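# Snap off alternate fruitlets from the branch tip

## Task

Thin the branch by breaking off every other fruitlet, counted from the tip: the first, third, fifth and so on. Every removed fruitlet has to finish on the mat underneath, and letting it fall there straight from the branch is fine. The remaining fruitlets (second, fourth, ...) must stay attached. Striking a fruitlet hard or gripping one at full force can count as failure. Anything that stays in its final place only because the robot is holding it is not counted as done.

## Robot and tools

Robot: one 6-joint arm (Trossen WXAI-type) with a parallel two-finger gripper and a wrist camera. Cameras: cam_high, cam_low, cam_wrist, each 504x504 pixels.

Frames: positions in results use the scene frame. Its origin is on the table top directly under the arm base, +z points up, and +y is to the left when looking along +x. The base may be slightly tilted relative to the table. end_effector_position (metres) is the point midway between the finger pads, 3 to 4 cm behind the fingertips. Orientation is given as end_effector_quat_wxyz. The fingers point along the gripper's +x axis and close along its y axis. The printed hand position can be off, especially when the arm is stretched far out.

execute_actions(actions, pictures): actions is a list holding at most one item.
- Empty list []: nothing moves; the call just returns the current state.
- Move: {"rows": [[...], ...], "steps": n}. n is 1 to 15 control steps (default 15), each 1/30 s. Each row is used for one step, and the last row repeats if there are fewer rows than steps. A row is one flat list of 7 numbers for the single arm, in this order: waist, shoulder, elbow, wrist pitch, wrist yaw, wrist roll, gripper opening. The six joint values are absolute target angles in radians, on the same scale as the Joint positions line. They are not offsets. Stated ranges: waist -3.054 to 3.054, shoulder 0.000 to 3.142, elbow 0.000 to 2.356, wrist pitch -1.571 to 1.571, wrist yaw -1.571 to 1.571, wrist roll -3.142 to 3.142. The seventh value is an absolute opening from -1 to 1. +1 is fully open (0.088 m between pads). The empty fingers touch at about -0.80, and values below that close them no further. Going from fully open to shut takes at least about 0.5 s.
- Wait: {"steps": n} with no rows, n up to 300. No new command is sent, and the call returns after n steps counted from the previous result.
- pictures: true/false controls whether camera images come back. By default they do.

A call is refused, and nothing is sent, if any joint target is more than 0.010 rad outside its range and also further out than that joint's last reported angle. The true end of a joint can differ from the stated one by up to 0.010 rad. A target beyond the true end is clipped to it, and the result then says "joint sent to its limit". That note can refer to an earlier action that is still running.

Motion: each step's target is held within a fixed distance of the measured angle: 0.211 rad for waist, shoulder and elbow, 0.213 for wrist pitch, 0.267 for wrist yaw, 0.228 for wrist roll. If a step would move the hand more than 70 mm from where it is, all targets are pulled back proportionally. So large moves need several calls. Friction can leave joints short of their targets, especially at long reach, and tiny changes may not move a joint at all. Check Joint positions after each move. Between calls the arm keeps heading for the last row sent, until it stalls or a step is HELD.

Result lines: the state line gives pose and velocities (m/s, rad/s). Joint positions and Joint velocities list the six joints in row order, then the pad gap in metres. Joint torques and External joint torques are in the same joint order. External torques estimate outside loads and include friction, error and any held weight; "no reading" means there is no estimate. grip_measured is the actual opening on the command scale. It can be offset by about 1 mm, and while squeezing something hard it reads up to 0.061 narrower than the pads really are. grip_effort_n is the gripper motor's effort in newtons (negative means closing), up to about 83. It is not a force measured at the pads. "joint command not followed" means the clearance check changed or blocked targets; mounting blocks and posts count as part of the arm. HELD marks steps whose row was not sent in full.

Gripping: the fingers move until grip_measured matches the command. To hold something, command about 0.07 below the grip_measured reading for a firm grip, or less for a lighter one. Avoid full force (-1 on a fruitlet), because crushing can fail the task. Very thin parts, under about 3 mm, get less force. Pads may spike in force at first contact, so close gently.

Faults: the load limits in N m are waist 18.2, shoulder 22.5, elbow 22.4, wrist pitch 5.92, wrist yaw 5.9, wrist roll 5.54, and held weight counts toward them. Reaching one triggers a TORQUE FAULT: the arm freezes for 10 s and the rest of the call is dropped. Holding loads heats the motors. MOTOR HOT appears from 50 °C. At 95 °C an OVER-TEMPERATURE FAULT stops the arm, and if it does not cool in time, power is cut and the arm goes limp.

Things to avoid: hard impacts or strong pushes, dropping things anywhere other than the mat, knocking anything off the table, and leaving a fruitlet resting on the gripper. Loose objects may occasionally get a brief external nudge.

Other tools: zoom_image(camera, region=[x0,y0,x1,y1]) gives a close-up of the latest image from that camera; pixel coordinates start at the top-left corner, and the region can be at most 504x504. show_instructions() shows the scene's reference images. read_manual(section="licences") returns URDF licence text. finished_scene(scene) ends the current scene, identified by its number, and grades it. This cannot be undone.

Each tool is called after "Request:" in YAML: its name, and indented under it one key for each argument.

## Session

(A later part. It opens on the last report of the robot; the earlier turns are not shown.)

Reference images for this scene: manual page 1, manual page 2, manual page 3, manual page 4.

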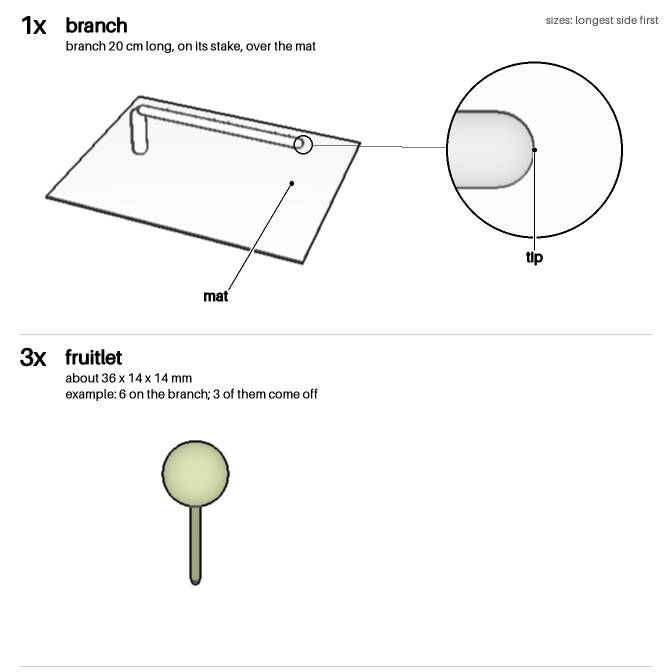

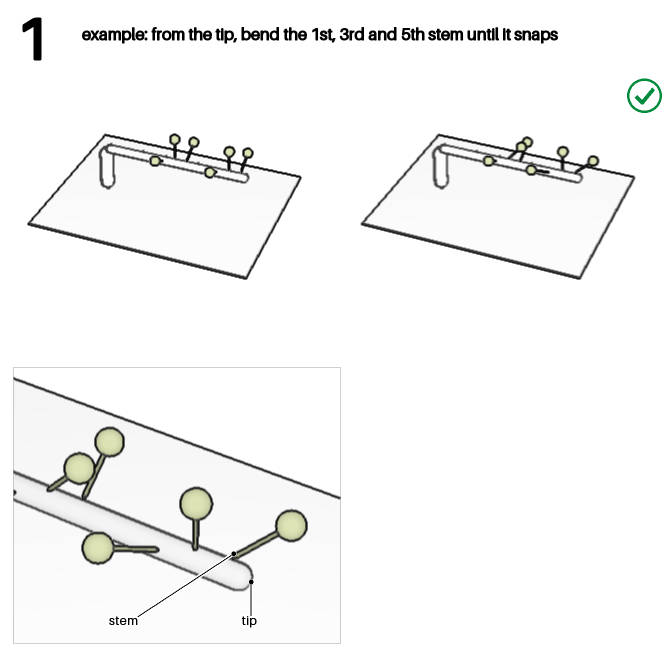

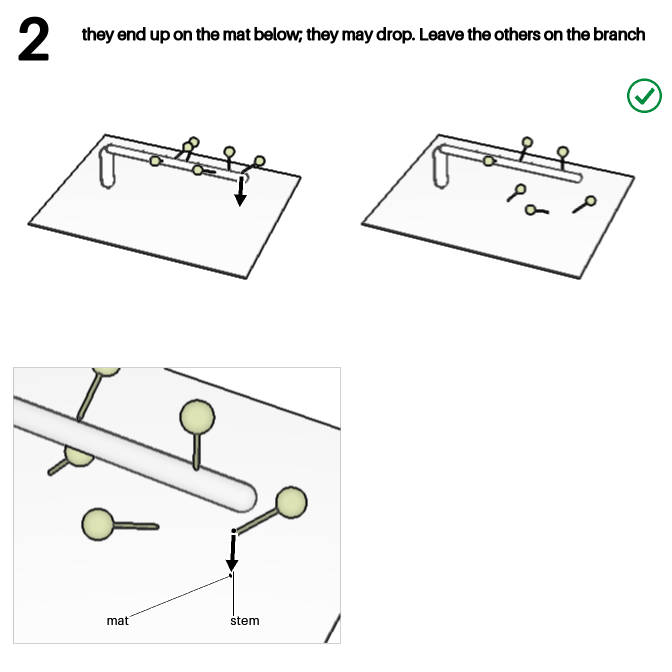

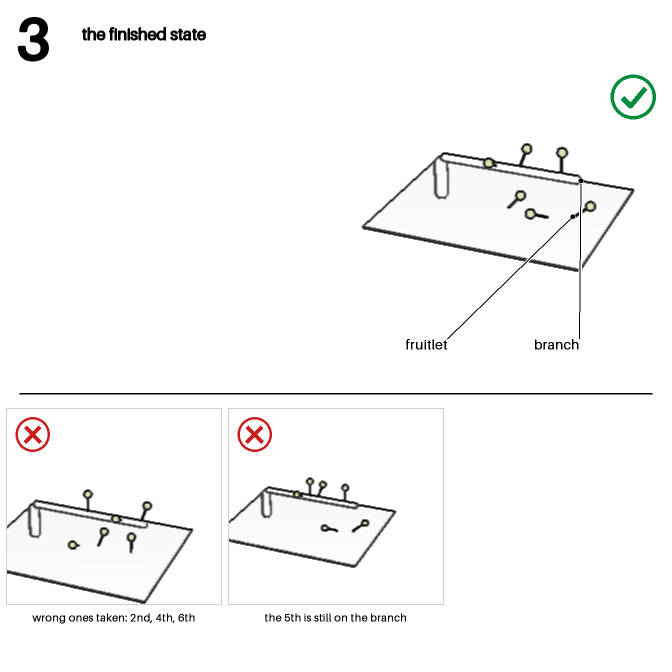

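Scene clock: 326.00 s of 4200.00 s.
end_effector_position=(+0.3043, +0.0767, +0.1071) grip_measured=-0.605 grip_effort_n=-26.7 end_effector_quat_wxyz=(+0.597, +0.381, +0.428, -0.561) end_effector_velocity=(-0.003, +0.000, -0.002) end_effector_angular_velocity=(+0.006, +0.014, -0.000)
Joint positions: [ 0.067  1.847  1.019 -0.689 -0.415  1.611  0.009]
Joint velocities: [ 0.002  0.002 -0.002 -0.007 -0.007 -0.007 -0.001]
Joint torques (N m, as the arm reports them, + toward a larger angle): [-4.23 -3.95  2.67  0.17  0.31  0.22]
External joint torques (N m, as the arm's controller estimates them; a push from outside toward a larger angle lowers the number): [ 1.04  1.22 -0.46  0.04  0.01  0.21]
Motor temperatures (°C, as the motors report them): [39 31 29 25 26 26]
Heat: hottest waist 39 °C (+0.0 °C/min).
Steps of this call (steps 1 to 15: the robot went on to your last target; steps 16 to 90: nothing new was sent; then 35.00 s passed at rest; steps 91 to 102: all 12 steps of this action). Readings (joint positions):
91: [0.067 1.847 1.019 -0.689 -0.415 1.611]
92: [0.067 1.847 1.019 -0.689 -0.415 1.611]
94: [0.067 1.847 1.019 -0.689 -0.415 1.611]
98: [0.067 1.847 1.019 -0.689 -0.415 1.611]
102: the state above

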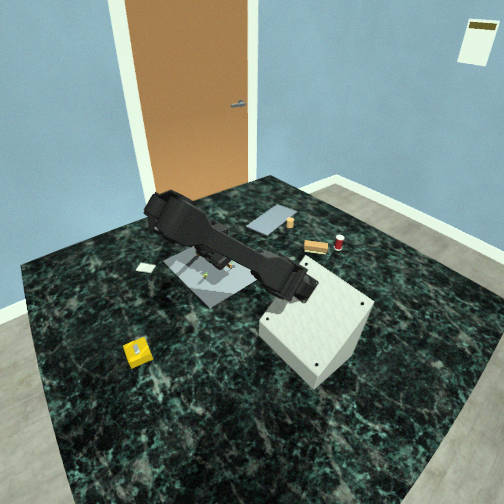

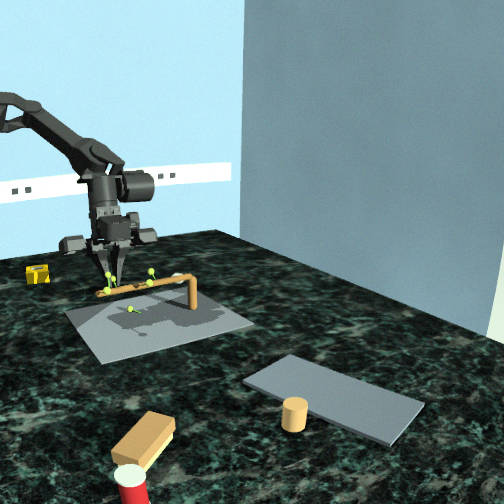

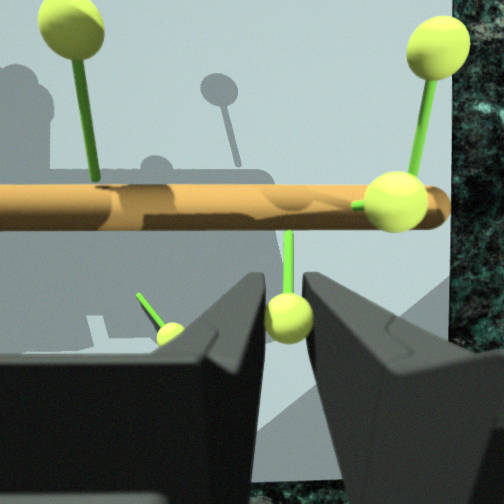

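Request:
execute_actions:
  actions:
    - {"rows":[[0.072,1.859,1.013,-0.684,-0.415,1.619,-0.613],[0.076,1.862,1.011,-0.678,-0.415,1.623,-0.615],[0.080,1.865,1.009,-0.672,-0.415,1.627,-0.615],[0.084,1.868,1.007,-0.666,-0.415,1.631,-0.615],[0.088,1.871,1.005,-0.660,-0.415,1.635,-0.615],[0.092,1.874,1.003,-0.654,-0.415,1.639,-0.615],[0.096,1.876,1.001,-0.648,-0.415,1.643,-0.615],[0.100,1.878,0.999,-0.642,-0.415,1.647,-0.615],[0.103,1.880,0.997,-0.636,-0.415,1.651,-0.615],[0.105,1.882,0.996,-0.632,-0.415,1.654,-0.615],[0.107,1.883,0.995,-0.630,-0.415,1.656,-0.615]],"steps":15}

Scene clock: 339.90 s of 4200.00 s.
end_effector_position=(+0.3043, +0.0783, +0.0925) grip_measured=-0.610 grip_effort_n=-26.7 end_effector_quat_wxyz=(+0.597, +0.381, +0.429, -0.560) end_effector_velocity=(+0.003, +0.002, -0.004) end_effector_angular_velocity=(+0.025, -0.018, -0.005)
Joint positions: [ 0.103  1.87   1.004 -0.635 -0.415  1.647  0.009]
Joint velocities: [ 0.002  0.007 -0.007  0.037 -0.022  0.022 -0.   ]
Joint torques (N m, as the arm reports them, + toward a larger angle): [-4.25 -3.87  2.31  0.12  0.31  0.24]
External joint torques (N m, as the arm's controller estimates them; a push from outside toward a larger angle lowers the number): [ 1.1   1.52 -0.73 -0.01  0.01  0.24]
Motor temperatures (°C, as the motors report them): [39 30 29 25 26 26]
Heat: hottest waist 39 °C (+0.0 °C/min).
Steps of this call (steps 1 to 15: the robot went on to your last target; steps 16 to 90: nothing new was sent; then 10.40 s passed at rest; steps 91 to 105: all 15 steps of this action). Readings (joint positions):
91: [0.068 1.847 1.019 -0.689 -0.415 1.611]
92: [0.069 1.848 1.019 -0.687 -0.415 1.613]
94: [0.073 1.850 1.017 -0.681 -0.415 1.618]
98: [0.088 1.858 1.012 -0.659 -0.415 1.631]
105: the state above

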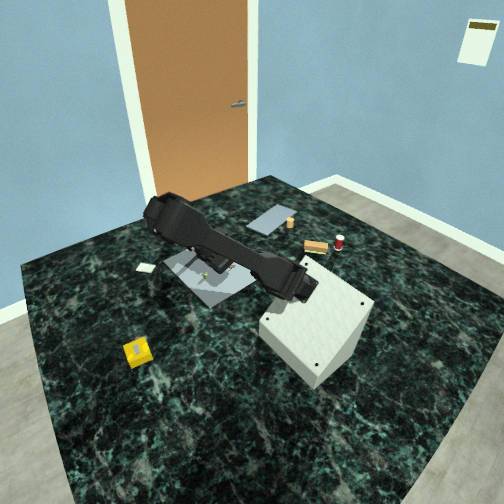

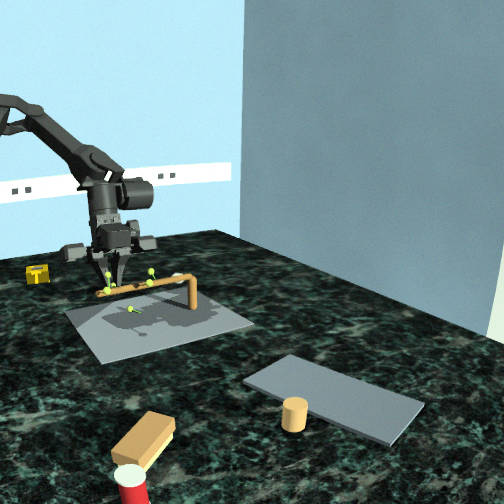

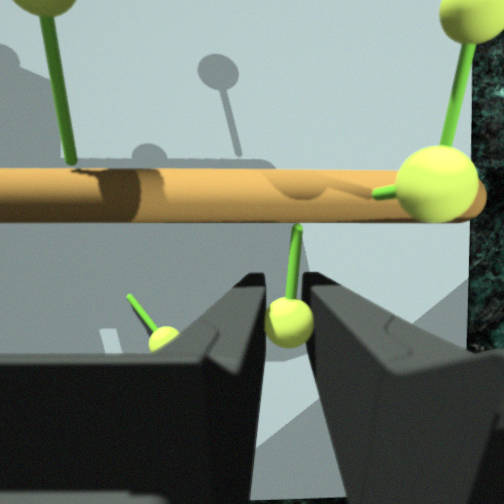

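Request:
execute_actions:
  actions:
    - {"rows":[[0.109,1.885,0.993,-0.626,-0.415,1.658,-0.615],[0.112,1.888,0.991,-0.620,-0.415,1.661,-0.615],[0.115,1.891,0.989,-0.613,-0.415,1.664,-0.615],[0.118,1.894,0.987,-0.606,-0.415,1.667,-0.615],[0.121,1.897,0.985,-0.599,-0.415,1.670,-0.615],[0.124,1.900,0.983,-0.592,-0.415,1.673,-0.615],[0.127,1.903,0.981,-0.585,-0.415,1.676,-0.615],[0.130,1.906,0.979,-0.578,-0.415,1.679,-0.615],[0.132,1.909,0.977,-0.572,-0.415,1.682,-0.615],[0.134,1.911,0.975,-0.568,-0.415,1.684,-0.615],[0.135,1.913,0.973,-0.565,-0.415,1.686,-0.615]],"steps":15}

Scene clock: 355.37 s of 4200.00 s.
end_effector_position=(+0.3019, +0.0754, +0.0763) grip_measured=-0.610 grip_effort_n=-25.4 end_effector_quat_wxyz=(+0.595, +0.381, +0.431, -0.561) end_effector_velocity=(-0.003, -0.003, -0.005) end_effector_angular_velocity=(+0.020, -0.000, -0.029)
Joint positions: [ 0.132  1.902  0.979 -0.571 -0.417  1.678  0.009]
Joint velocities: [-0.002  0.012 -0.017  0.022 -0.022  0.022 -0.   ]
Joint torques (N m, as the arm reports them, + toward a larger angle): [-4.29 -4.1   2.33  0.14  0.36  0.23]
External joint torques (N m, as the arm's controller estimates them; a push from outside toward a larger angle lowers the number): [ 1.11  1.37 -0.47  0.04  0.06  0.22]
Motor temperatures (°C, as the motors report them): [39 30 29 25 26 26]
Heat: hottest waist 39 °C (+0.0 °C/min).
Steps of this call (steps 1 to 15: the robot went on to your last target; steps 16 to 90: nothing new was sent; then 11.97 s passed at rest; steps 91 to 105: all 15 steps of this action). Readings (joint positions):
91: [0.104 1.871 1.002 -0.631 -0.415 1.650]
92: [0.104 1.872 1.001 -0.629 -0.415 1.651]
94: [0.107 1.875 0.999 -0.621 -0.415 1.655]
98: [0.119 1.887 0.991 -0.597 -0.417 1.665]
105: the state above

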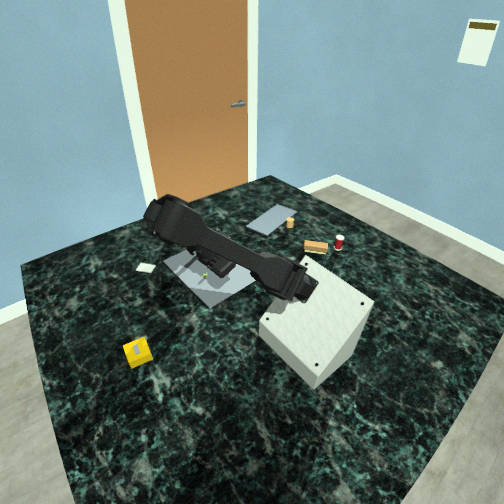

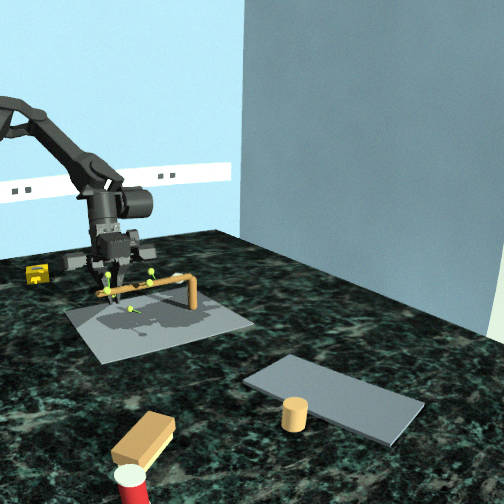

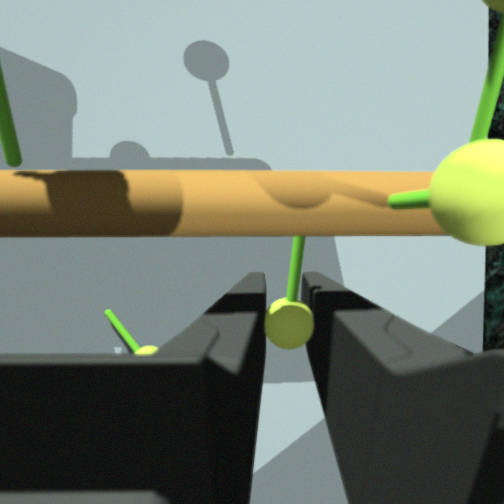

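Request:
execute_actions:
  actions:
    - {"rows":[[0.139,1.912,0.974,-0.564,-0.415,1.690,-0.615],[0.144,1.912,0.975,-0.563,-0.415,1.695,-0.615],[0.149,1.912,0.976,-0.562,-0.415,1.700,-0.615],[0.154,1.912,0.977,-0.561,-0.415,1.705,-0.615],[0.159,1.912,0.978,-0.560,-0.415,1.710,-0.615],[0.164,1.912,0.979,-0.559,-0.415,1.715,-0.615],[0.169,1.912,0.980,-0.557,-0.415,1.721,-0.615],[0.174,1.912,0.981,-0.555,-0.415,1.727,-0.615],[0.179,1.912,0.982,-0.553,-0.415,1.733,-0.615],[0.183,1.912,0.983,-0.551,-0.415,1.737,-0.615]],"steps":14}

Scene clock: 372.27 s of 4200.00 s.
end_effector_position=(+0.2992, +0.0862, +0.0660) grip_measured=-0.610 grip_effort_n=-25.8 end_effector_quat_wxyz=(+0.593, +0.381, +0.433, -0.562) end_effector_velocity=(-0.001, +0.003, -0.003) end_effector_angular_velocity=(-0.006, -0.017, -0.044)
Joint positions: [ 0.18   1.902  0.979 -0.555 -0.417  1.727  0.009]
Joint velocities: [ 0.017 -0.002 -0.002  0.007  0.007  0.066 -0.   ]
Joint torques (N m, as the arm reports them, + toward a larger angle): [-4.34 -4.25  3.17  0.09  0.36  0.22]
External joint torques (N m, as the arm's controller estimates them; a push from outside toward a larger angle lowers the number): [1.12 1.2  0.59 0.04 0.05 0.21]
Motor temperatures (°C, as the motors report them): [39 30 29 25 26 26]
Heat: hottest waist 39 °C (+0.0 °C/min).
Steps of this call (steps 1 to 15: the robot went on to your last target; steps 16 to 90: nothing new was sent; then 13.43 s passed at rest; steps 91 to 104: all 14 steps of this action). Readings (joint positions):
91: [0.133 1.902 0.979 -0.567 -0.417 1.680]
92: [0.134 1.902 0.979 -0.567 -0.417 1.683]
94: [0.140 1.902 0.979 -0.565 -0.417 1.689]
98: [0.159 1.902 0.979 -0.562 -0.417 1.707]
104: the state above

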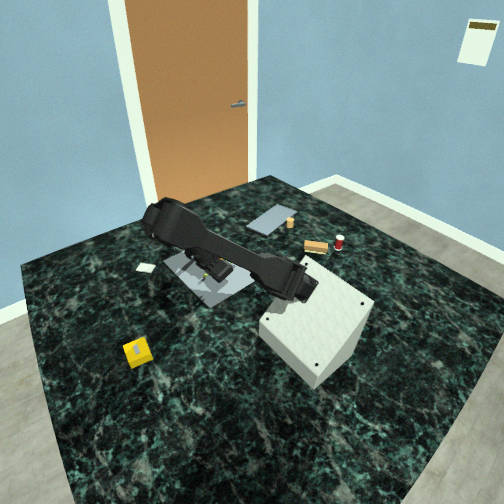

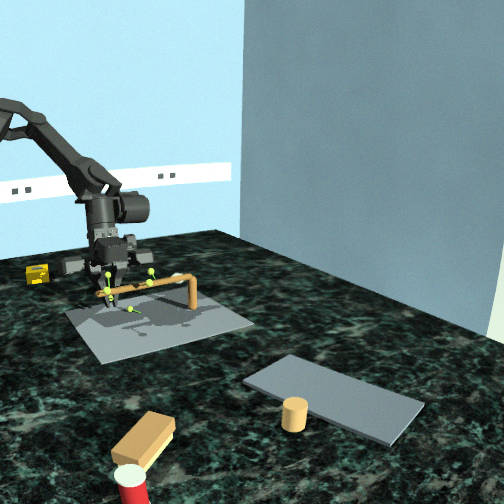

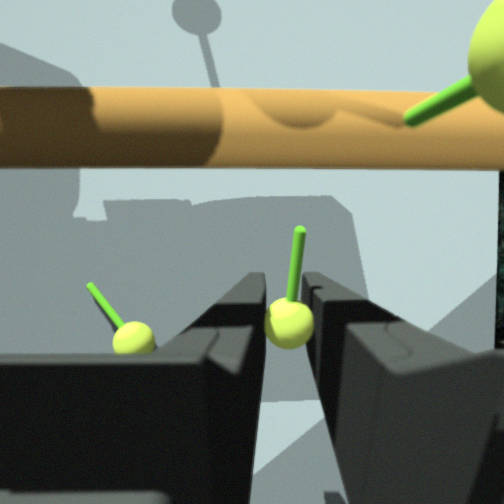

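Request:
execute_actions:
  actions:
    - {"rows":[[0.187,1.916,0.975,-0.545,-0.415,1.741,-0.615],[0.192,1.920,0.971,-0.537,-0.415,1.745,-0.615],[0.197,1.924,0.967,-0.529,-0.415,1.750,-0.615],[0.202,1.928,0.964,-0.521,-0.415,1.755,-0.615],[0.207,1.932,0.961,-0.513,-0.415,1.760,-0.615],[0.212,1.936,0.958,-0.505,-0.415,1.765,-0.615],[0.217,1.939,0.955,-0.497,-0.415,1.769,-0.615],[0.221,1.942,0.952,-0.489,-0.415,1.773,-0.615],[0.225,1.945,0.949,-0.482,-0.415,1.776,-0.615],[0.228,1.947,0.947,-0.476,-0.415,1.779,-0.615]],"steps":15}
  pictures: false

Request:
execute_actions:
  actions:
    - {"rows":[[0.228,1.947,0.947,-0.476,-0.415,1.779,-0.58],[0.228,1.947,0.947,-0.476,-0.415,1.779,-0.54],[0.228,1.947,0.947,-0.476,-0.415,1.779,-0.50],[0.228,1.947,0.947,-0.476,-0.415,1.779,-0.45],[0.228,1.947,0.947,-0.476,-0.415,1.779,-0.40]],"steps":12}

Scene clock: 385.10 s of 4200.00 s.
end_effector_position=(+0.2946, +0.0867, +0.0465) grip_measured=-0.610 grip_effort_n=-25.4 end_effector_quat_wxyz=(+0.591, +0.380, +0.436, -0.562) end_effector_velocity=(+0.004, -0.001, -0.003) end_effector_angular_velocity=(+0.013, -0.017, +0.005)
Joint positions: [ 0.225  1.934  0.954 -0.482 -0.417  1.771  0.009]
Joint velocities: [-0.002  0.007 -0.007  0.037 -0.007  0.007 -0.   ]
Joint torques (N m, as the arm reports them, + toward a larger angle): [-4.24 -4.02  1.69  0.05  0.35  0.22]
External joint torques (N m, as the arm's controller estimates them; a push from outside toward a larger angle lowers the number): [ 1.08  1.49 -0.54  0.04  0.06  0.22]
Motor temperatures (°C, as the motors report them): [39 30 29 25 26 26]
Heat: hottest waist 39 °C (+0.0 °C/min).
Steps of this call (steps 1 to 15: the robot went on to your last target; steps 16 to 90: nothing new was sent; then 9.33 s passed at rest; steps 91 to 105: all 15 steps of this action). Readings (joint positions):
91: [0.181 1.902 0.979 -0.552 -0.417 1.732]
92: [0.182 1.903 0.979 -0.549 -0.417 1.734]
94: [0.188 1.908 0.978 -0.537 -0.417 1.740]
98: [0.207 1.922 0.967 -0.510 -0.417 1.756]
105: the state above

Scene clock: 385.50 s of 4200.00 s.
end_effector_position=(+0.2951, +0.0867, +0.0462) grip_measured=-0.412 grip_effort_n=12.8 end_effector_quat_wxyz=(+0.592, +0.380, +0.435, -0.561) end_effector_velocity=(+0.001, +0.001, +0.000) end_effector_angular_velocity=(+0.009, -0.002, +0.009)
Joint positions: [ 0.225  1.935  0.953 -0.478 -0.417  1.772  0.019]
Joint velocities: [-0.002 -0.002 -0.002  0.007 -0.007 -0.007  0.005]
Joint torques (N m, as the arm reports them, + toward a larger angle): [-4.2  -4.03  1.76  0.04  0.35  0.23]
External joint torques (N m, as the arm's controller estimates them; a push from outside toward a larger angle lowers the number): [ 1.05  1.51 -0.5   0.02  0.07  0.23]
Motor temperatures (°C, as the motors report them): [39 30 29 25 26 26]
Heat: hottest waist 39 °C (+0.0 °C/min).
Steps of this call (steps 1 to 12: all 12 steps of this action). Readings (joint positions):
1: [0.225 1.935 0.954 -0.481 -0.417 1.771]
2: [0.225 1.935 0.954 -0.480 -0.417 1.772]
4: [0.225 1.935 0.954 -0.479 -0.417 1.772]
8: [0.225 1.935 0.953 -0.478 -0.417 1.772]
12: the state above

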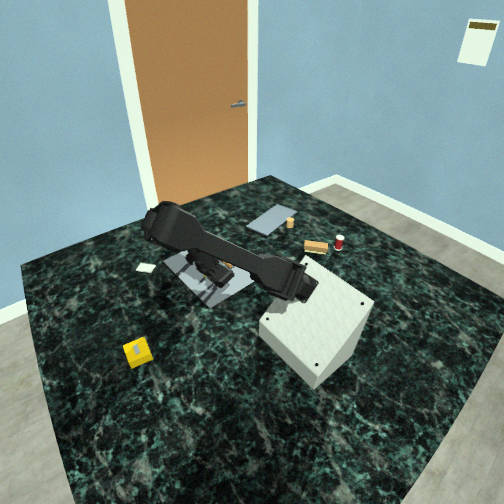

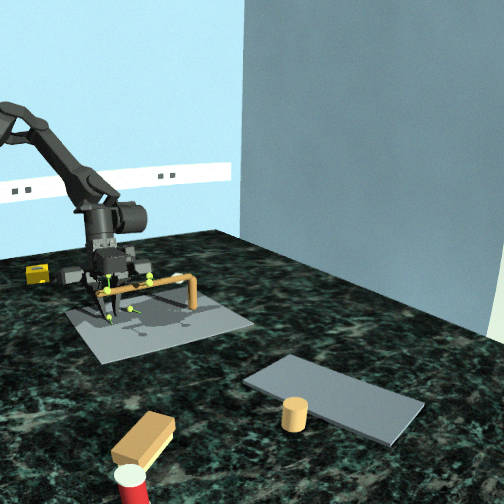

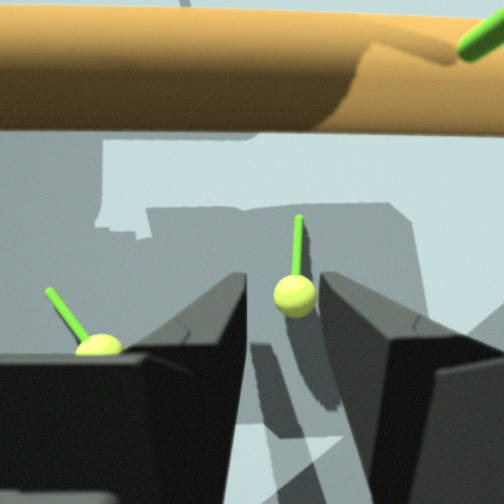

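Request:
execute_actions:
  actions:
    - {"rows":[[0.226,1.922,0.962,-0.495,-0.417,1.772,-0.38],[0.225,1.910,0.973,-0.515,-0.417,1.770,-0.36],[0.221,1.899,0.984,-0.537,-0.417,1.765,-0.35],[0.216,1.888,0.995,-0.559,-0.417,1.759,-0.35],[0.210,1.877,1.005,-0.581,-0.417,1.753,-0.35],[0.204,1.866,1.015,-0.603,-0.417,1.747,-0.35],[0.198,1.855,1.025,-0.625,-0.417,1.741,-0.35],[0.192,1.845,1.034,-0.647,-0.417,1.735,-0.35],[0.186,1.835,1.043,-0.668,-0.417,1.729,-0.35],[0.181,1.826,1.052,-0.688,-0.417,1.724,-0.35],[0.177,1.818,1.059,-0.705,-0.417,1.720,-0.35]],"steps":15}

Scene clock: 402.20 s of 4200.00 s.
end_effector_position=(+0.3046, +0.1124, +0.0913) grip_measured=-0.353 grip_effort_n=12.8 end_effector_quat_wxyz=(+0.597, +0.383, +0.432, -0.557) end_effector_velocity=(-0.005, +0.012, +0.029) end_effector_angular_velocity=(-0.018, +0.024, -0.016)
Joint positions: [ 0.18   1.828  1.053 -0.688 -0.417  1.73   0.022]
Joint velocities: [-0.027 -0.061  0.061 -0.168  0.007 -0.037  0.   ]
Joint torques (N m, as the arm reports them, + toward a larger angle): [-4.41 -5.96  3.28 -0.27  0.29 -0.26]
External joint torques (N m, as the arm's controller estimates them; a push from outside toward a larger angle lowers the number): [ 0.68 -0.96  0.73 -0.23 -0.01 -0.27]
Motor temperatures (°C, as the motors report them): [39 30 29 25 26 26]
Heat: hottest waist 39 °C (+0.0 °C/min).
Steps of this call (steps 1 to 15: the robot went on to your last target; steps 16 to 90: nothing new was sent; then 13.20 s passed at rest; steps 91 to 105: all 15 steps of this action). Readings (joint positions):
91: [0.225 1.935 0.953 -0.478 -0.417 1.772]
92: [0.225 1.934 0.956 -0.487 -0.417 1.772]
94: [0.225 1.926 0.966 -0.518 -0.417 1.772]
98: [0.210 1.887 1.001 -0.593 -0.417 1.755]
105: the state above

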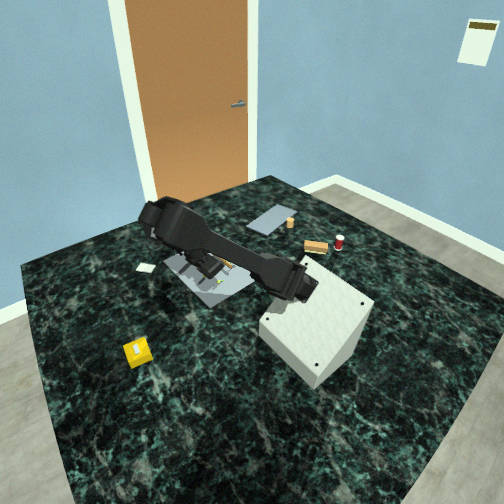

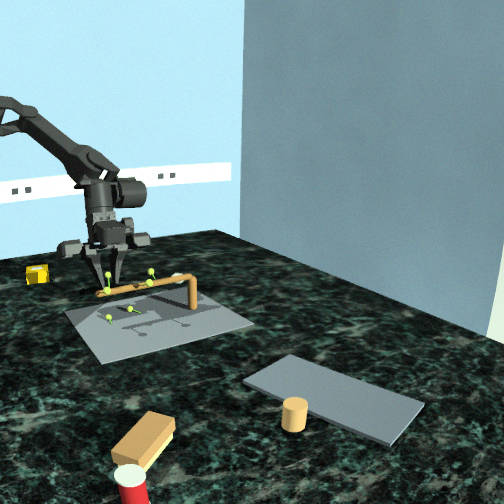

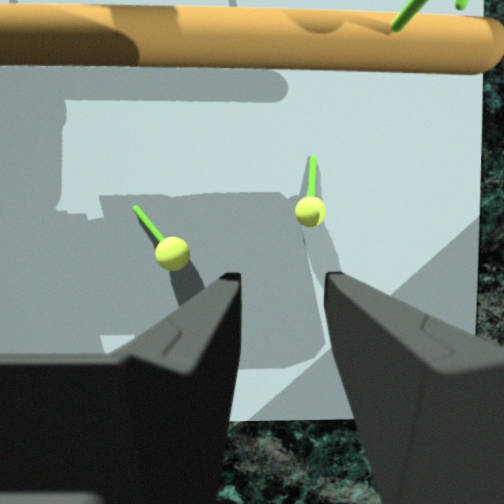

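Request:
execute_actions:
  actions:
    - {"rows":[[0.165,1.815,1.065,-0.72,-0.42,1.71,-0.35],[0.145,1.80,1.08,-0.76,-0.43,1.69,-0.35],[0.12,1.79,1.095,-0.80,-0.44,1.66,-0.35],[0.095,1.785,1.11,-0.84,-0.455,1.63,-0.35],[0.065,1.79,1.12,-0.875,-0.475,1.59,-0.35],[0.03,1.80,1.135,-0.91,-0.50,1.545,-0.35],[-0.01,1.82,1.15,-0.94,-0.525,1.495,-0.35],[-0.055,1.84,1.163,-0.97,-0.55,1.44,-0.35],[-0.10,1.86,1.176,-1.0,-0.575,1.385,-0.35],[-0.145,1.88,1.188,-1.025,-0.60,1.33,-0.35],[-0.19,1.90,1.2,-1.05,-0.625,1.275,-0.35],[-0.235,1.92,1.21,-1.07,-0.65,1.22,-0.35],[-0.28,1.94,1.22,-1.09,-0.675,1.165,-0.35],[-0.32,1.958,1.23,-1.11,-0.70,1.115,-0.35],[-0.359,1.974,1.239,-1.128,-0.723,1.065,-0.35]],"steps":15}
  pictures: false

Request:
execute_actions:
  actions:
    - {"rows":[[-0.375,2.003,1.234,-1.131,-0.737,1.03,-0.35],[-0.39,2.032,1.229,-1.134,-0.751,0.993,-0.35],[-0.405,2.061,1.224,-1.137,-0.765,0.956,-0.35],[-0.42,2.09,1.219,-1.14,-0.779,0.92,-0.35],[-0.435,2.119,1.214,-1.143,-0.793,0.883,-0.35],[-0.45,2.148,1.209,-1.146,-0.807,0.846,-0.35],[-0.465,2.177,1.204,-1.149,-0.821,0.81,-0.35],[-0.48,2.206,1.199,-1.152,-0.835,0.773,-0.35],[-0.495,2.235,1.193,-1.155,-0.85,0.736,-0.35],[-0.51,2.264,1.187,-1.158,-0.865,0.70,-0.35],[-0.525,2.293,1.181,-1.162,-0.88,0.66,-0.35],[-0.537,2.322,1.175,-1.165,-0.895,0.625,-0.35],[-0.545,2.345,1.170,-1.168,-0.905,0.60,-0.35],[-0.550,2.360,1.166,-1.170,-0.908,0.586,-0.35]],"steps":15}

Scene clock: 447.73 s of 4200.00 s.
end_effector_position=(+0.3090, +0.0592, +0.1836) grip_measured=-0.353 grip_effort_n=12.3 end_effector_quat_wxyz=(+0.530, +0.450, +0.506, -0.510) end_effector_velocity=(-0.000, -0.236, +0.191) end_effector_angular_velocity=(+0.914, -0.287, -0.048)
Joint positions: [-0.25   1.918  1.209 -1.069 -0.658  1.203  0.022]
Joint velocities: [-1.277  0.579  0.247 -0.623 -0.696 -1.531 -0.   ]
Joint torques (N m, as the arm reports them, + toward a larger angle): [-4.65 -4.    4.97 -0.14 -0.04 -0.26]
External joint torques (N m, as the arm's controller estimates them; a push from outside toward a larger angle lowers the number): [ 0.69  1.12  1.05 -0.25 -0.13 -0.26]
Motor temperatures (°C, as the motors report them): [39 33 30 25 26 26]
Heat: hottest waist 39 °C (+0.0 °C/min).
Steps of this call (steps 1 to 30: the robot went on to your last target; steps 31 to 90: nothing new was sent; then 42.03 s passed at rest; steps 91 to 105: all 15 steps of this action). Readings (joint positions):
91: [0.178 1.827 1.055 -0.706 -0.417 1.724]
92: [0.174 1.825 1.059 -0.719 -0.419 1.716]
94: [0.151 1.818 1.073 -0.769 -0.432 1.685]
98: [0.045 1.812 1.125 -0.889 -0.498 1.552]
105: the state above

Scene clock: 448.23 s of 4200.00 s.
end_effector_position=(+0.2747, -0.0250, +0.1602) grip_measured=-0.353 grip_effort_n=12.8 end_effector_quat_wxyz=(+0.441, +0.551, +0.587, -0.396) end_effector_velocity=(-0.108, -0.081, -0.091) end_effector_angular_velocity=(+0.516, +0.067, -0.175)
Joint positions: [-0.535  2.311  1.181 -1.161 -0.884  0.644  0.022]
Joint velocities: [-0.252  0.593 -0.178 -0.081 -0.168 -0.593 -0.   ]
Joint torques (N m, as the arm reports them, + toward a larger angle): [-4.13 -5.45  3.73 -0.43 -0.36 -0.27]
External joint torques (N m, as the arm's controller estimates them; a push from outside toward a larger angle lowers the number): [ 0.63  1.42 -0.62 -0.25 -0.13 -0.23]
Motor temperatures (°C, as the motors report them): [39 33 30 25 26 26]
Heat: hottest waist 39 °C (+0.0 °C/min).
Steps of this call (steps 1 to 15: all 15 steps of this action). Readings (joint positions):
1: [-0.290 1.939 1.215 -1.086 -0.678 1.156]
2: [-0.324 1.960 1.219 -1.098 -0.697 1.112]
4: [-0.375 2.007 1.222 -1.115 -0.732 1.030]
8: [-0.438 2.122 1.218 -1.137 -0.794 0.876]
15: the state above

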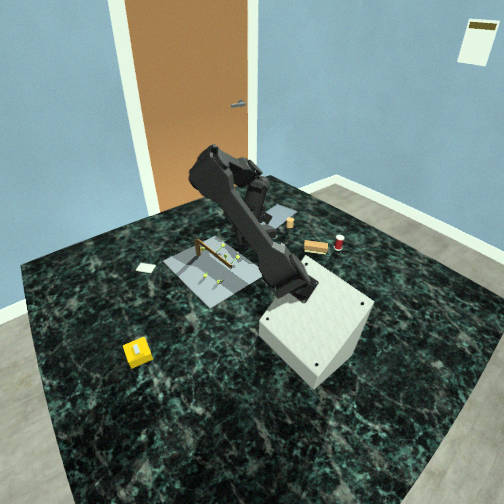

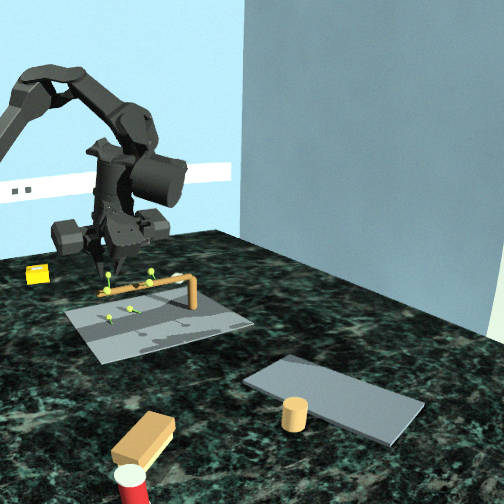

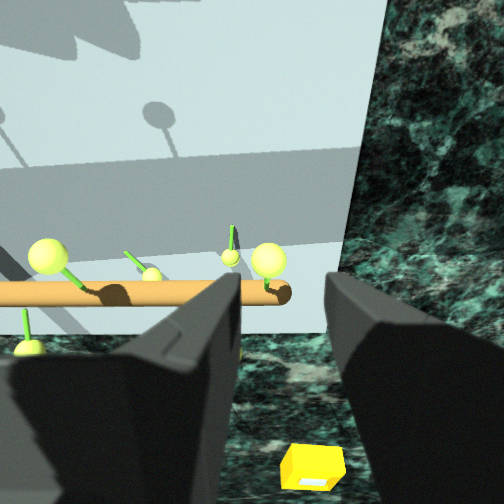

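Request:
execute_actions:
  actions:
    - {"rows":[[-0.540,2.360,1.158,-1.152,-0.913,0.600,-0.35],[-0.531,2.360,1.150,-1.135,-0.919,0.612,-0.35],[-0.522,2.360,1.142,-1.118,-0.925,0.624,-0.35],[-0.513,2.360,1.134,-1.101,-0.931,0.636,-0.35],[-0.504,2.360,1.126,-1.084,-0.937,0.648,-0.35],[-0.495,2.360,1.118,-1.067,-0.943,0.660,-0.35],[-0.487,2.360,1.110,-1.050,-0.948,0.672,-0.35],[-0.480,2.360,1.103,-1.038,-0.952,0.682,-0.35],[-0.476,2.360,1.098,-1.032,-0.955,0.686,-0.35]],"steps":15}

Scene clock: 457.40 s of 4200.00 s.
end_effector_position=(+0.2689, -0.0200, +0.1294) grip_measured=-0.353 grip_effort_n=12.8 end_effector_quat_wxyz=(+0.430, +0.561, +0.594, -0.384) end_effector_velocity=(+0.003, +0.002, -0.000) end_effector_angular_velocity=(+0.020, -0.027, -0.024)
Joint positions: [-0.478  2.35   1.106 -1.039 -0.95   0.676  0.022]
Joint velocities: [-0.002 -0.002 -0.012  0.022 -0.037  0.022 -0.   ]
Joint torques (N m, as the arm reports them, + toward a larger angle): [-4.28 -4.28  2.75 -0.05 -0.26  0.22]
External joint torques (N m, as the arm's controller estimates them; a push from outside toward a larger angle lowers the number): [ 1.1   1.41 -0.63  0.07 -0.11  0.23]
Motor temperatures (°C, as the motors report them): [39 32 30 25 26 26]
Heat: hottest waist 39 °C (+0.0 °C/min).
Steps of this call (steps 1 to 30: the robot went on to your last target; steps 31 to 90: nothing new was sent; then 5.67 s passed at rest; steps 91 to 105: all 15 steps of this action). Readings (joint positions):
91: [-0.548 2.349 1.170 -1.167 -0.906 0.593]
92: [-0.546 2.349 1.167 -1.160 -0.909 0.593]
94: [-0.537 2.349 1.158 -1.135 -0.917 0.606]
98: [-0.503 2.349 1.129 -1.077 -0.937 0.648]
105: the state above

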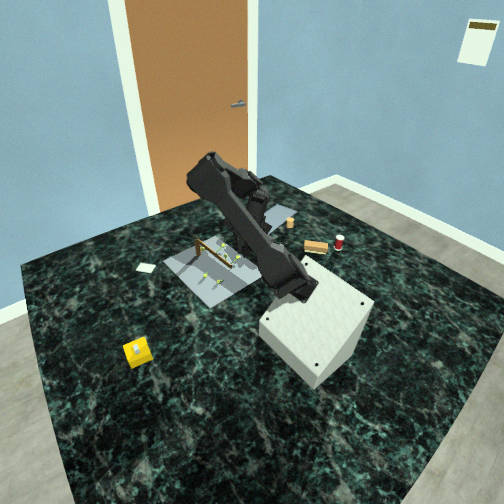

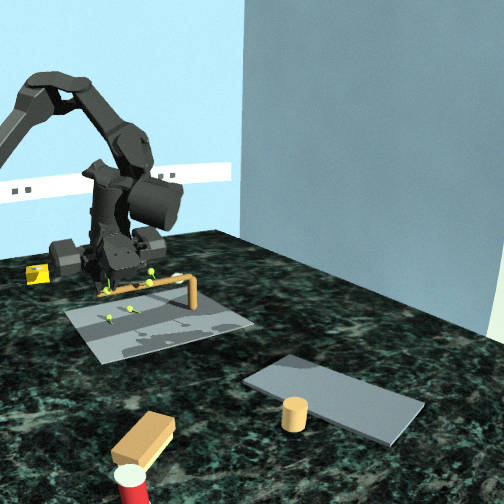

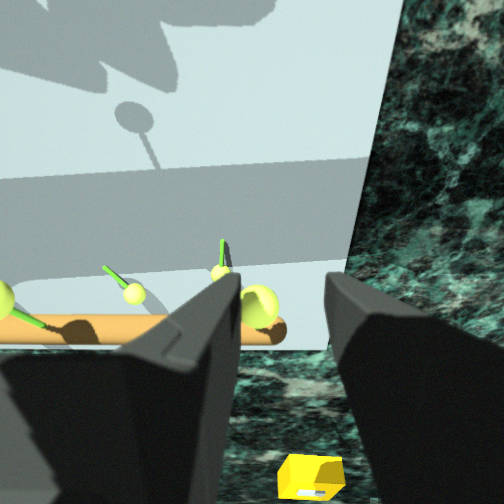

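Request:
execute_actions:
  actions:
    - {"rows":[[-0.470,2.348,1.098,-1.026,-0.957,0.692,-0.35],[-0.463,2.345,1.096,-1.017,-0.960,0.701,-0.35],[-0.456,2.342,1.094,-1.008,-0.963,0.710,-0.35],[-0.449,2.340,1.093,-0.999,-0.966,0.719,-0.35],[-0.442,2.338,1.092,-0.990,-0.969,0.728,-0.35],[-0.435,2.336,1.091,-0.982,-0.972,0.737,-0.35],[-0.429,2.334,1.090,-0.975,-0.975,0.745,-0.35],[-0.425,2.332,1.089,-0.970,-0.977,0.751,-0.35],[-0.422,2.331,1.088,-0.967,-0.978,0.754,-0.35]],"steps":15}

Scene clock: 486.40 s of 4200.00 s.
end_effector_position=(+0.2756, -0.0124, +0.1179) grip_measured=-0.353 grip_effort_n=12.8 end_effector_quat_wxyz=(+0.433, +0.556, +0.596, -0.385) end_effector_velocity=(-0.002, +0.002, +0.001) end_effector_angular_velocity=(+0.010, +0.009, -0.032)
Joint positions: [-0.425  2.342  1.095 -0.971 -0.974  0.745  0.022]
Joint velocities: [-0.002 -0.002 -0.007 -0.007 -0.007  0.022 -0.   ]
Joint torques (N m, as the arm reports them, + toward a larger angle): [-4.4  -6.66  2.6  -0.04 -0.25  0.2 ]
External joint torques (N m, as the arm's controller estimates them; a push from outside toward a larger angle lowers the number): [ 1.08 -1.15 -0.52  0.08 -0.11  0.2 ]
Motor temperatures (°C, as the motors report them): [39 31 29 25 26 26]
Heat: hottest waist 39 °C (+0.0 °C/min).
Steps of this call (steps 1 to 15: the robot went on to your last target; steps 16 to 90: nothing new was sent; then 25.50 s passed at rest; steps 91 to 105: all 15 steps of this action). Readings (joint positions):
91: [-0.478 2.350 1.105 -1.033 -0.952 0.681]
92: [-0.476 2.350 1.104 -1.029 -0.953 0.685]
94: [-0.468 2.350 1.102 -1.018 -0.957 0.696]
98: [-0.442 2.349 1.098 -0.989 -0.967 0.726]
105: the state above

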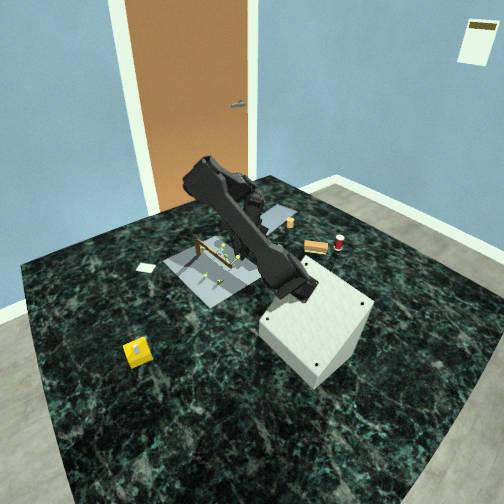

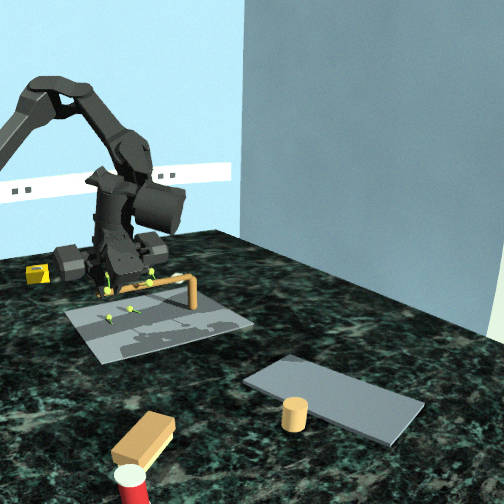

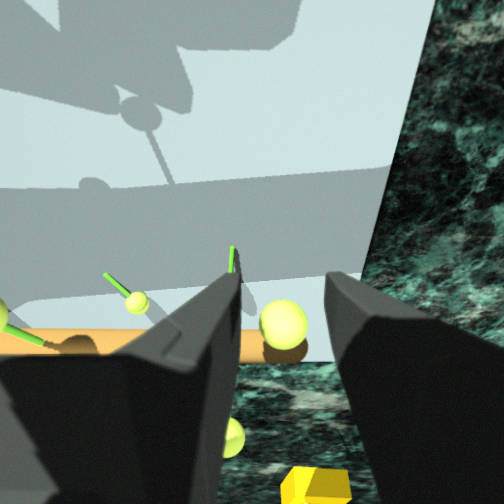

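Request:
execute_actions:
  actions:
    - {"rows":[[-0.422,2.331,1.088,-0.967,-0.978,0.754,-0.38],[-0.422,2.331,1.088,-0.967,-0.978,0.754,-0.41],[-0.422,2.331,1.088,-0.967,-0.978,0.754,-0.44],[-0.422,2.331,1.088,-0.967,-0.978,0.754,-0.47],[-0.422,2.331,1.088,-0.967,-0.978,0.754,-0.49],[-0.422,2.331,1.088,-0.967,-0.978,0.754,-0.505],[-0.422,2.331,1.088,-0.967,-0.978,0.754,-0.515],[-0.422,2.331,1.088,-0.967,-0.978,0.754,-0.522],[-0.422,2.331,1.088,-0.967,-0.978,0.754,-0.529],[-0.422,2.331,1.088,-0.967,-0.978,0.754,-0.535],[-0.422,2.331,1.088,-0.967,-0.978,0.754,-0.541],[-0.422,2.331,1.088,-0.967,-0.978,0.754,-0.547],[-0.422,2.331,1.088,-0.967,-0.978,0.754,-0.552],[-0.422,2.331,1.088,-0.967,-0.978,0.754,-0.557]],"steps":15}
  pictures: false

Request:
execute_actions:
  actions:
    - {"rows":[[-0.422,2.331,1.088,-0.967,-0.978,0.754,-0.561],[-0.422,2.331,1.088,-0.967,-0.978,0.754,-0.565],[-0.422,2.331,1.088,-0.967,-0.978,0.754,-0.569],[-0.422,2.331,1.088,-0.967,-0.978,0.754,-0.573],[-0.422,2.331,1.088,-0.967,-0.978,0.754,-0.577],[-0.422,2.331,1.088,-0.967,-0.978,0.754,-0.581]],"steps":12}

Scene clock: 507.93 s of 4200.00 s.
end_effector_position=(+0.2756, -0.0123, +0.1177) grip_measured=-0.542 grip_effort_n=-15.1 end_effector_quat_wxyz=(+0.433, +0.557, +0.595, -0.385) end_effector_velocity=(+0.005, +0.005, +0.004) end_effector_angular_velocity=(+0.026, -0.029, -0.002)
Joint positions: [-0.425  2.342  1.094 -0.97  -0.975  0.748  0.012]
Joint velocities: [-0.002 -0.007  0.002 -0.007 -0.037 -0.007 -0.007]
Joint torques (N m, as the arm reports them, + toward a larger angle): [-4.37 -6.71  2.66 -0.04 -0.26  0.21]
External joint torques (N m, as the arm's controller estimates them; a push from outside toward a larger angle lowers the number): [ 1.12 -1.06 -0.58  0.06 -0.1   0.21]
Motor temperatures (°C, as the motors report them): [39 33 29 25 26 26]
Heat: hottest waist 39 °C (+0.0 °C/min).
Steps of this call (steps 1 to 15: the robot went on to your last target; steps 16 to 90: nothing new was sent; then 18.03 s passed at rest; steps 91 to 105: all 15 steps of this action). Readings (joint positions):
91: [-0.425 2.342 1.094 -0.970 -0.975 0.748]
92: [-0.425 2.342 1.094 -0.970 -0.975 0.748]
94: [-0.425 2.342 1.094 -0.970 -0.975 0.748]
98: [-0.425 2.342 1.094 -0.970 -0.975 0.748]
105: the state above

Scene clock: 508.33 s of 4200.00 s.
end_effector_position=(+0.2756, -0.0124, +0.1176) grip_measured=-0.576 grip_effort_n=-21.6 end_effector_quat_wxyz=(+0.433, +0.557, +0.595, -0.385) end_effector_velocity=(+0.002, +0.004, +0.003) end_effector_angular_velocity=(+0.017, -0.016, -0.001)
Joint positions: [-0.425  2.342  1.094 -0.969 -0.975  0.748  0.011]
Joint velocities: [-0.002 -0.007 -0.002 -0.007 -0.022 -0.007 -0.001]
Joint torques (N m, as the arm reports them, + toward a larger angle): [-4.38 -6.73  2.68 -0.04 -0.26  0.21]
External joint torques (N m, as the arm's controller estimates them; a push from outside toward a larger angle lowers the number): [ 1.09 -1.08 -0.54  0.06 -0.12  0.21]
Motor temperatures (°C, as the motors report them): [39 33 29 25 26 26]
Heat: hottest waist 39 °C (+0.0 °C/min).
Steps of this call (steps 1 to 12: all 12 steps of this action). Readings (joint positions):
1: [-0.425 2.342 1.094 -0.970 -0.975 0.748]
2: [-0.425 2.342 1.094 -0.969 -0.975 0.748]
4: [-0.425 2.342 1.094 -0.969 -0.975 0.748]
8: [-0.425 2.342 1.094 -0.969 -0.975 0.748]
12: the state above

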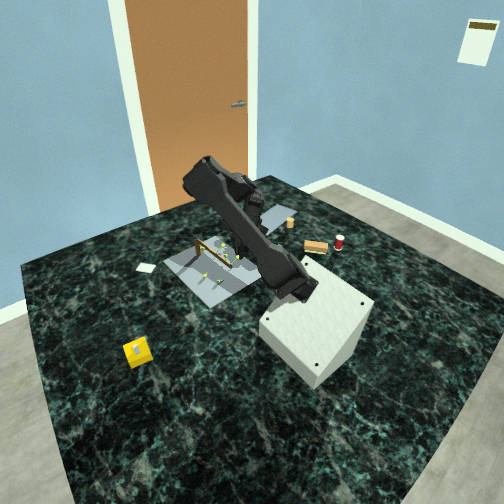

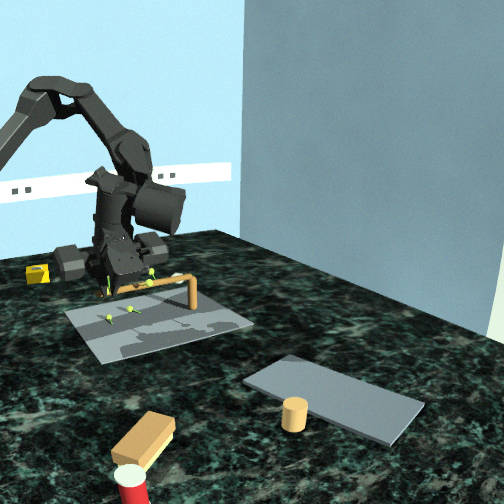

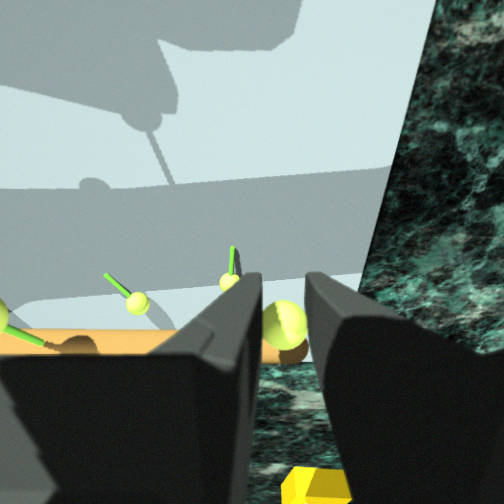

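Request:
execute_actions:
  actions:
    - {"rows":[[-0.422,2.342,1.088,-0.967,-0.978,0.754,-0.584],[-0.421,2.349,1.089,-0.963,-0.979,0.754,-0.587],[-0.420,2.356,1.089,-0.958,-0.980,0.755,-0.588],[-0.418,2.362,1.088,-0.951,-0.981,0.756,-0.588],[-0.416,2.368,1.088,-0.944,-0.982,0.758,-0.588],[-0.414,2.374,1.087,-0.937,-0.983,0.760,-0.588],[-0.412,2.379,1.087,-0.930,-0.984,0.762,-0.588],[-0.410,2.384,1.086,-0.923,-0.985,0.764,-0.588],[-0.408,2.388,1.086,-0.916,-0.986,0.765,-0.588],[-0.406,2.392,1.085,-0.909,-0.987,0.766,-0.588],[-0.404,2.395,1.084,-0.904,-0.988,0.767,-0.588],[-0.403,2.396,1.084,-0.902,-0.988,0.768,-0.588]],"steps":15}

Scene clock: 521.53 s of 4200.00 s.
end_effector_position=(+0.2760, -0.0177, +0.1037) grip_measured=-0.585 grip_effort_n=-15.6 end_effector_quat_wxyz=(+0.434, +0.554, +0.598, -0.382) end_effector_velocity=(+0.001, -0.005, -0.007) end_effector_angular_velocity=(+0.016, -0.010, -0.026)
Joint positions: [-0.406  2.383  1.09  -0.909 -0.986  0.76   0.01 ]
Joint velocities: [-0.002  0.032 -0.002  0.037 -0.022  0.022 -0.001]
Joint torques (N m, as the arm reports them, + toward a larger angle): [-4.41 -4.33  2.57 -0.01 -0.22  0.22]
External joint torques (N m, as the arm's controller estimates them; a push from outside toward a larger angle lowers the number): [ 1.18  1.52 -0.53  0.09 -0.06  0.23]
Motor temperatures (°C, as the motors report them): [39 33 29 25 26 26]
Heat: hottest waist 39 °C (+0.0 °C/min).
Steps of this call (steps 1 to 15: the robot went on to your last target; steps 16 to 90: nothing new was sent; then 9.70 s passed at rest; steps 91 to 105: all 15 steps of this action). Readings (joint positions):
91: [-0.425 2.342 1.094 -0.969 -0.975 0.748]
92: [-0.425 2.342 1.094 -0.969 -0.975 0.748]
94: [-0.424 2.343 1.094 -0.964 -0.976 0.748]
98: [-0.416 2.358 1.094 -0.942 -0.981 0.753]
105: the state above

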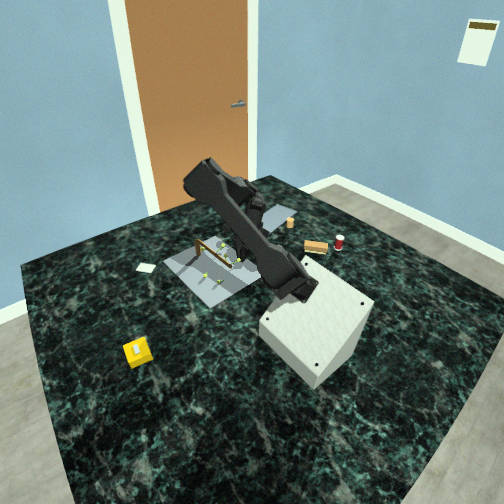

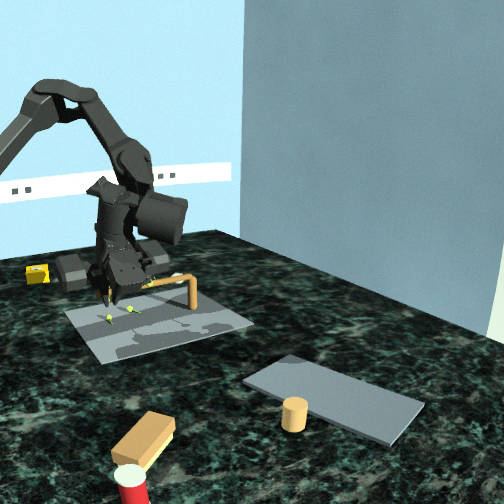

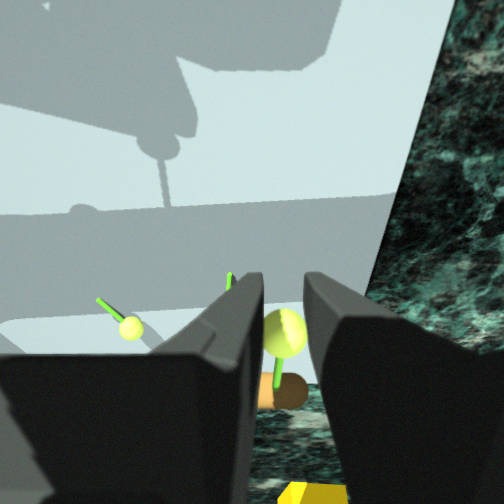

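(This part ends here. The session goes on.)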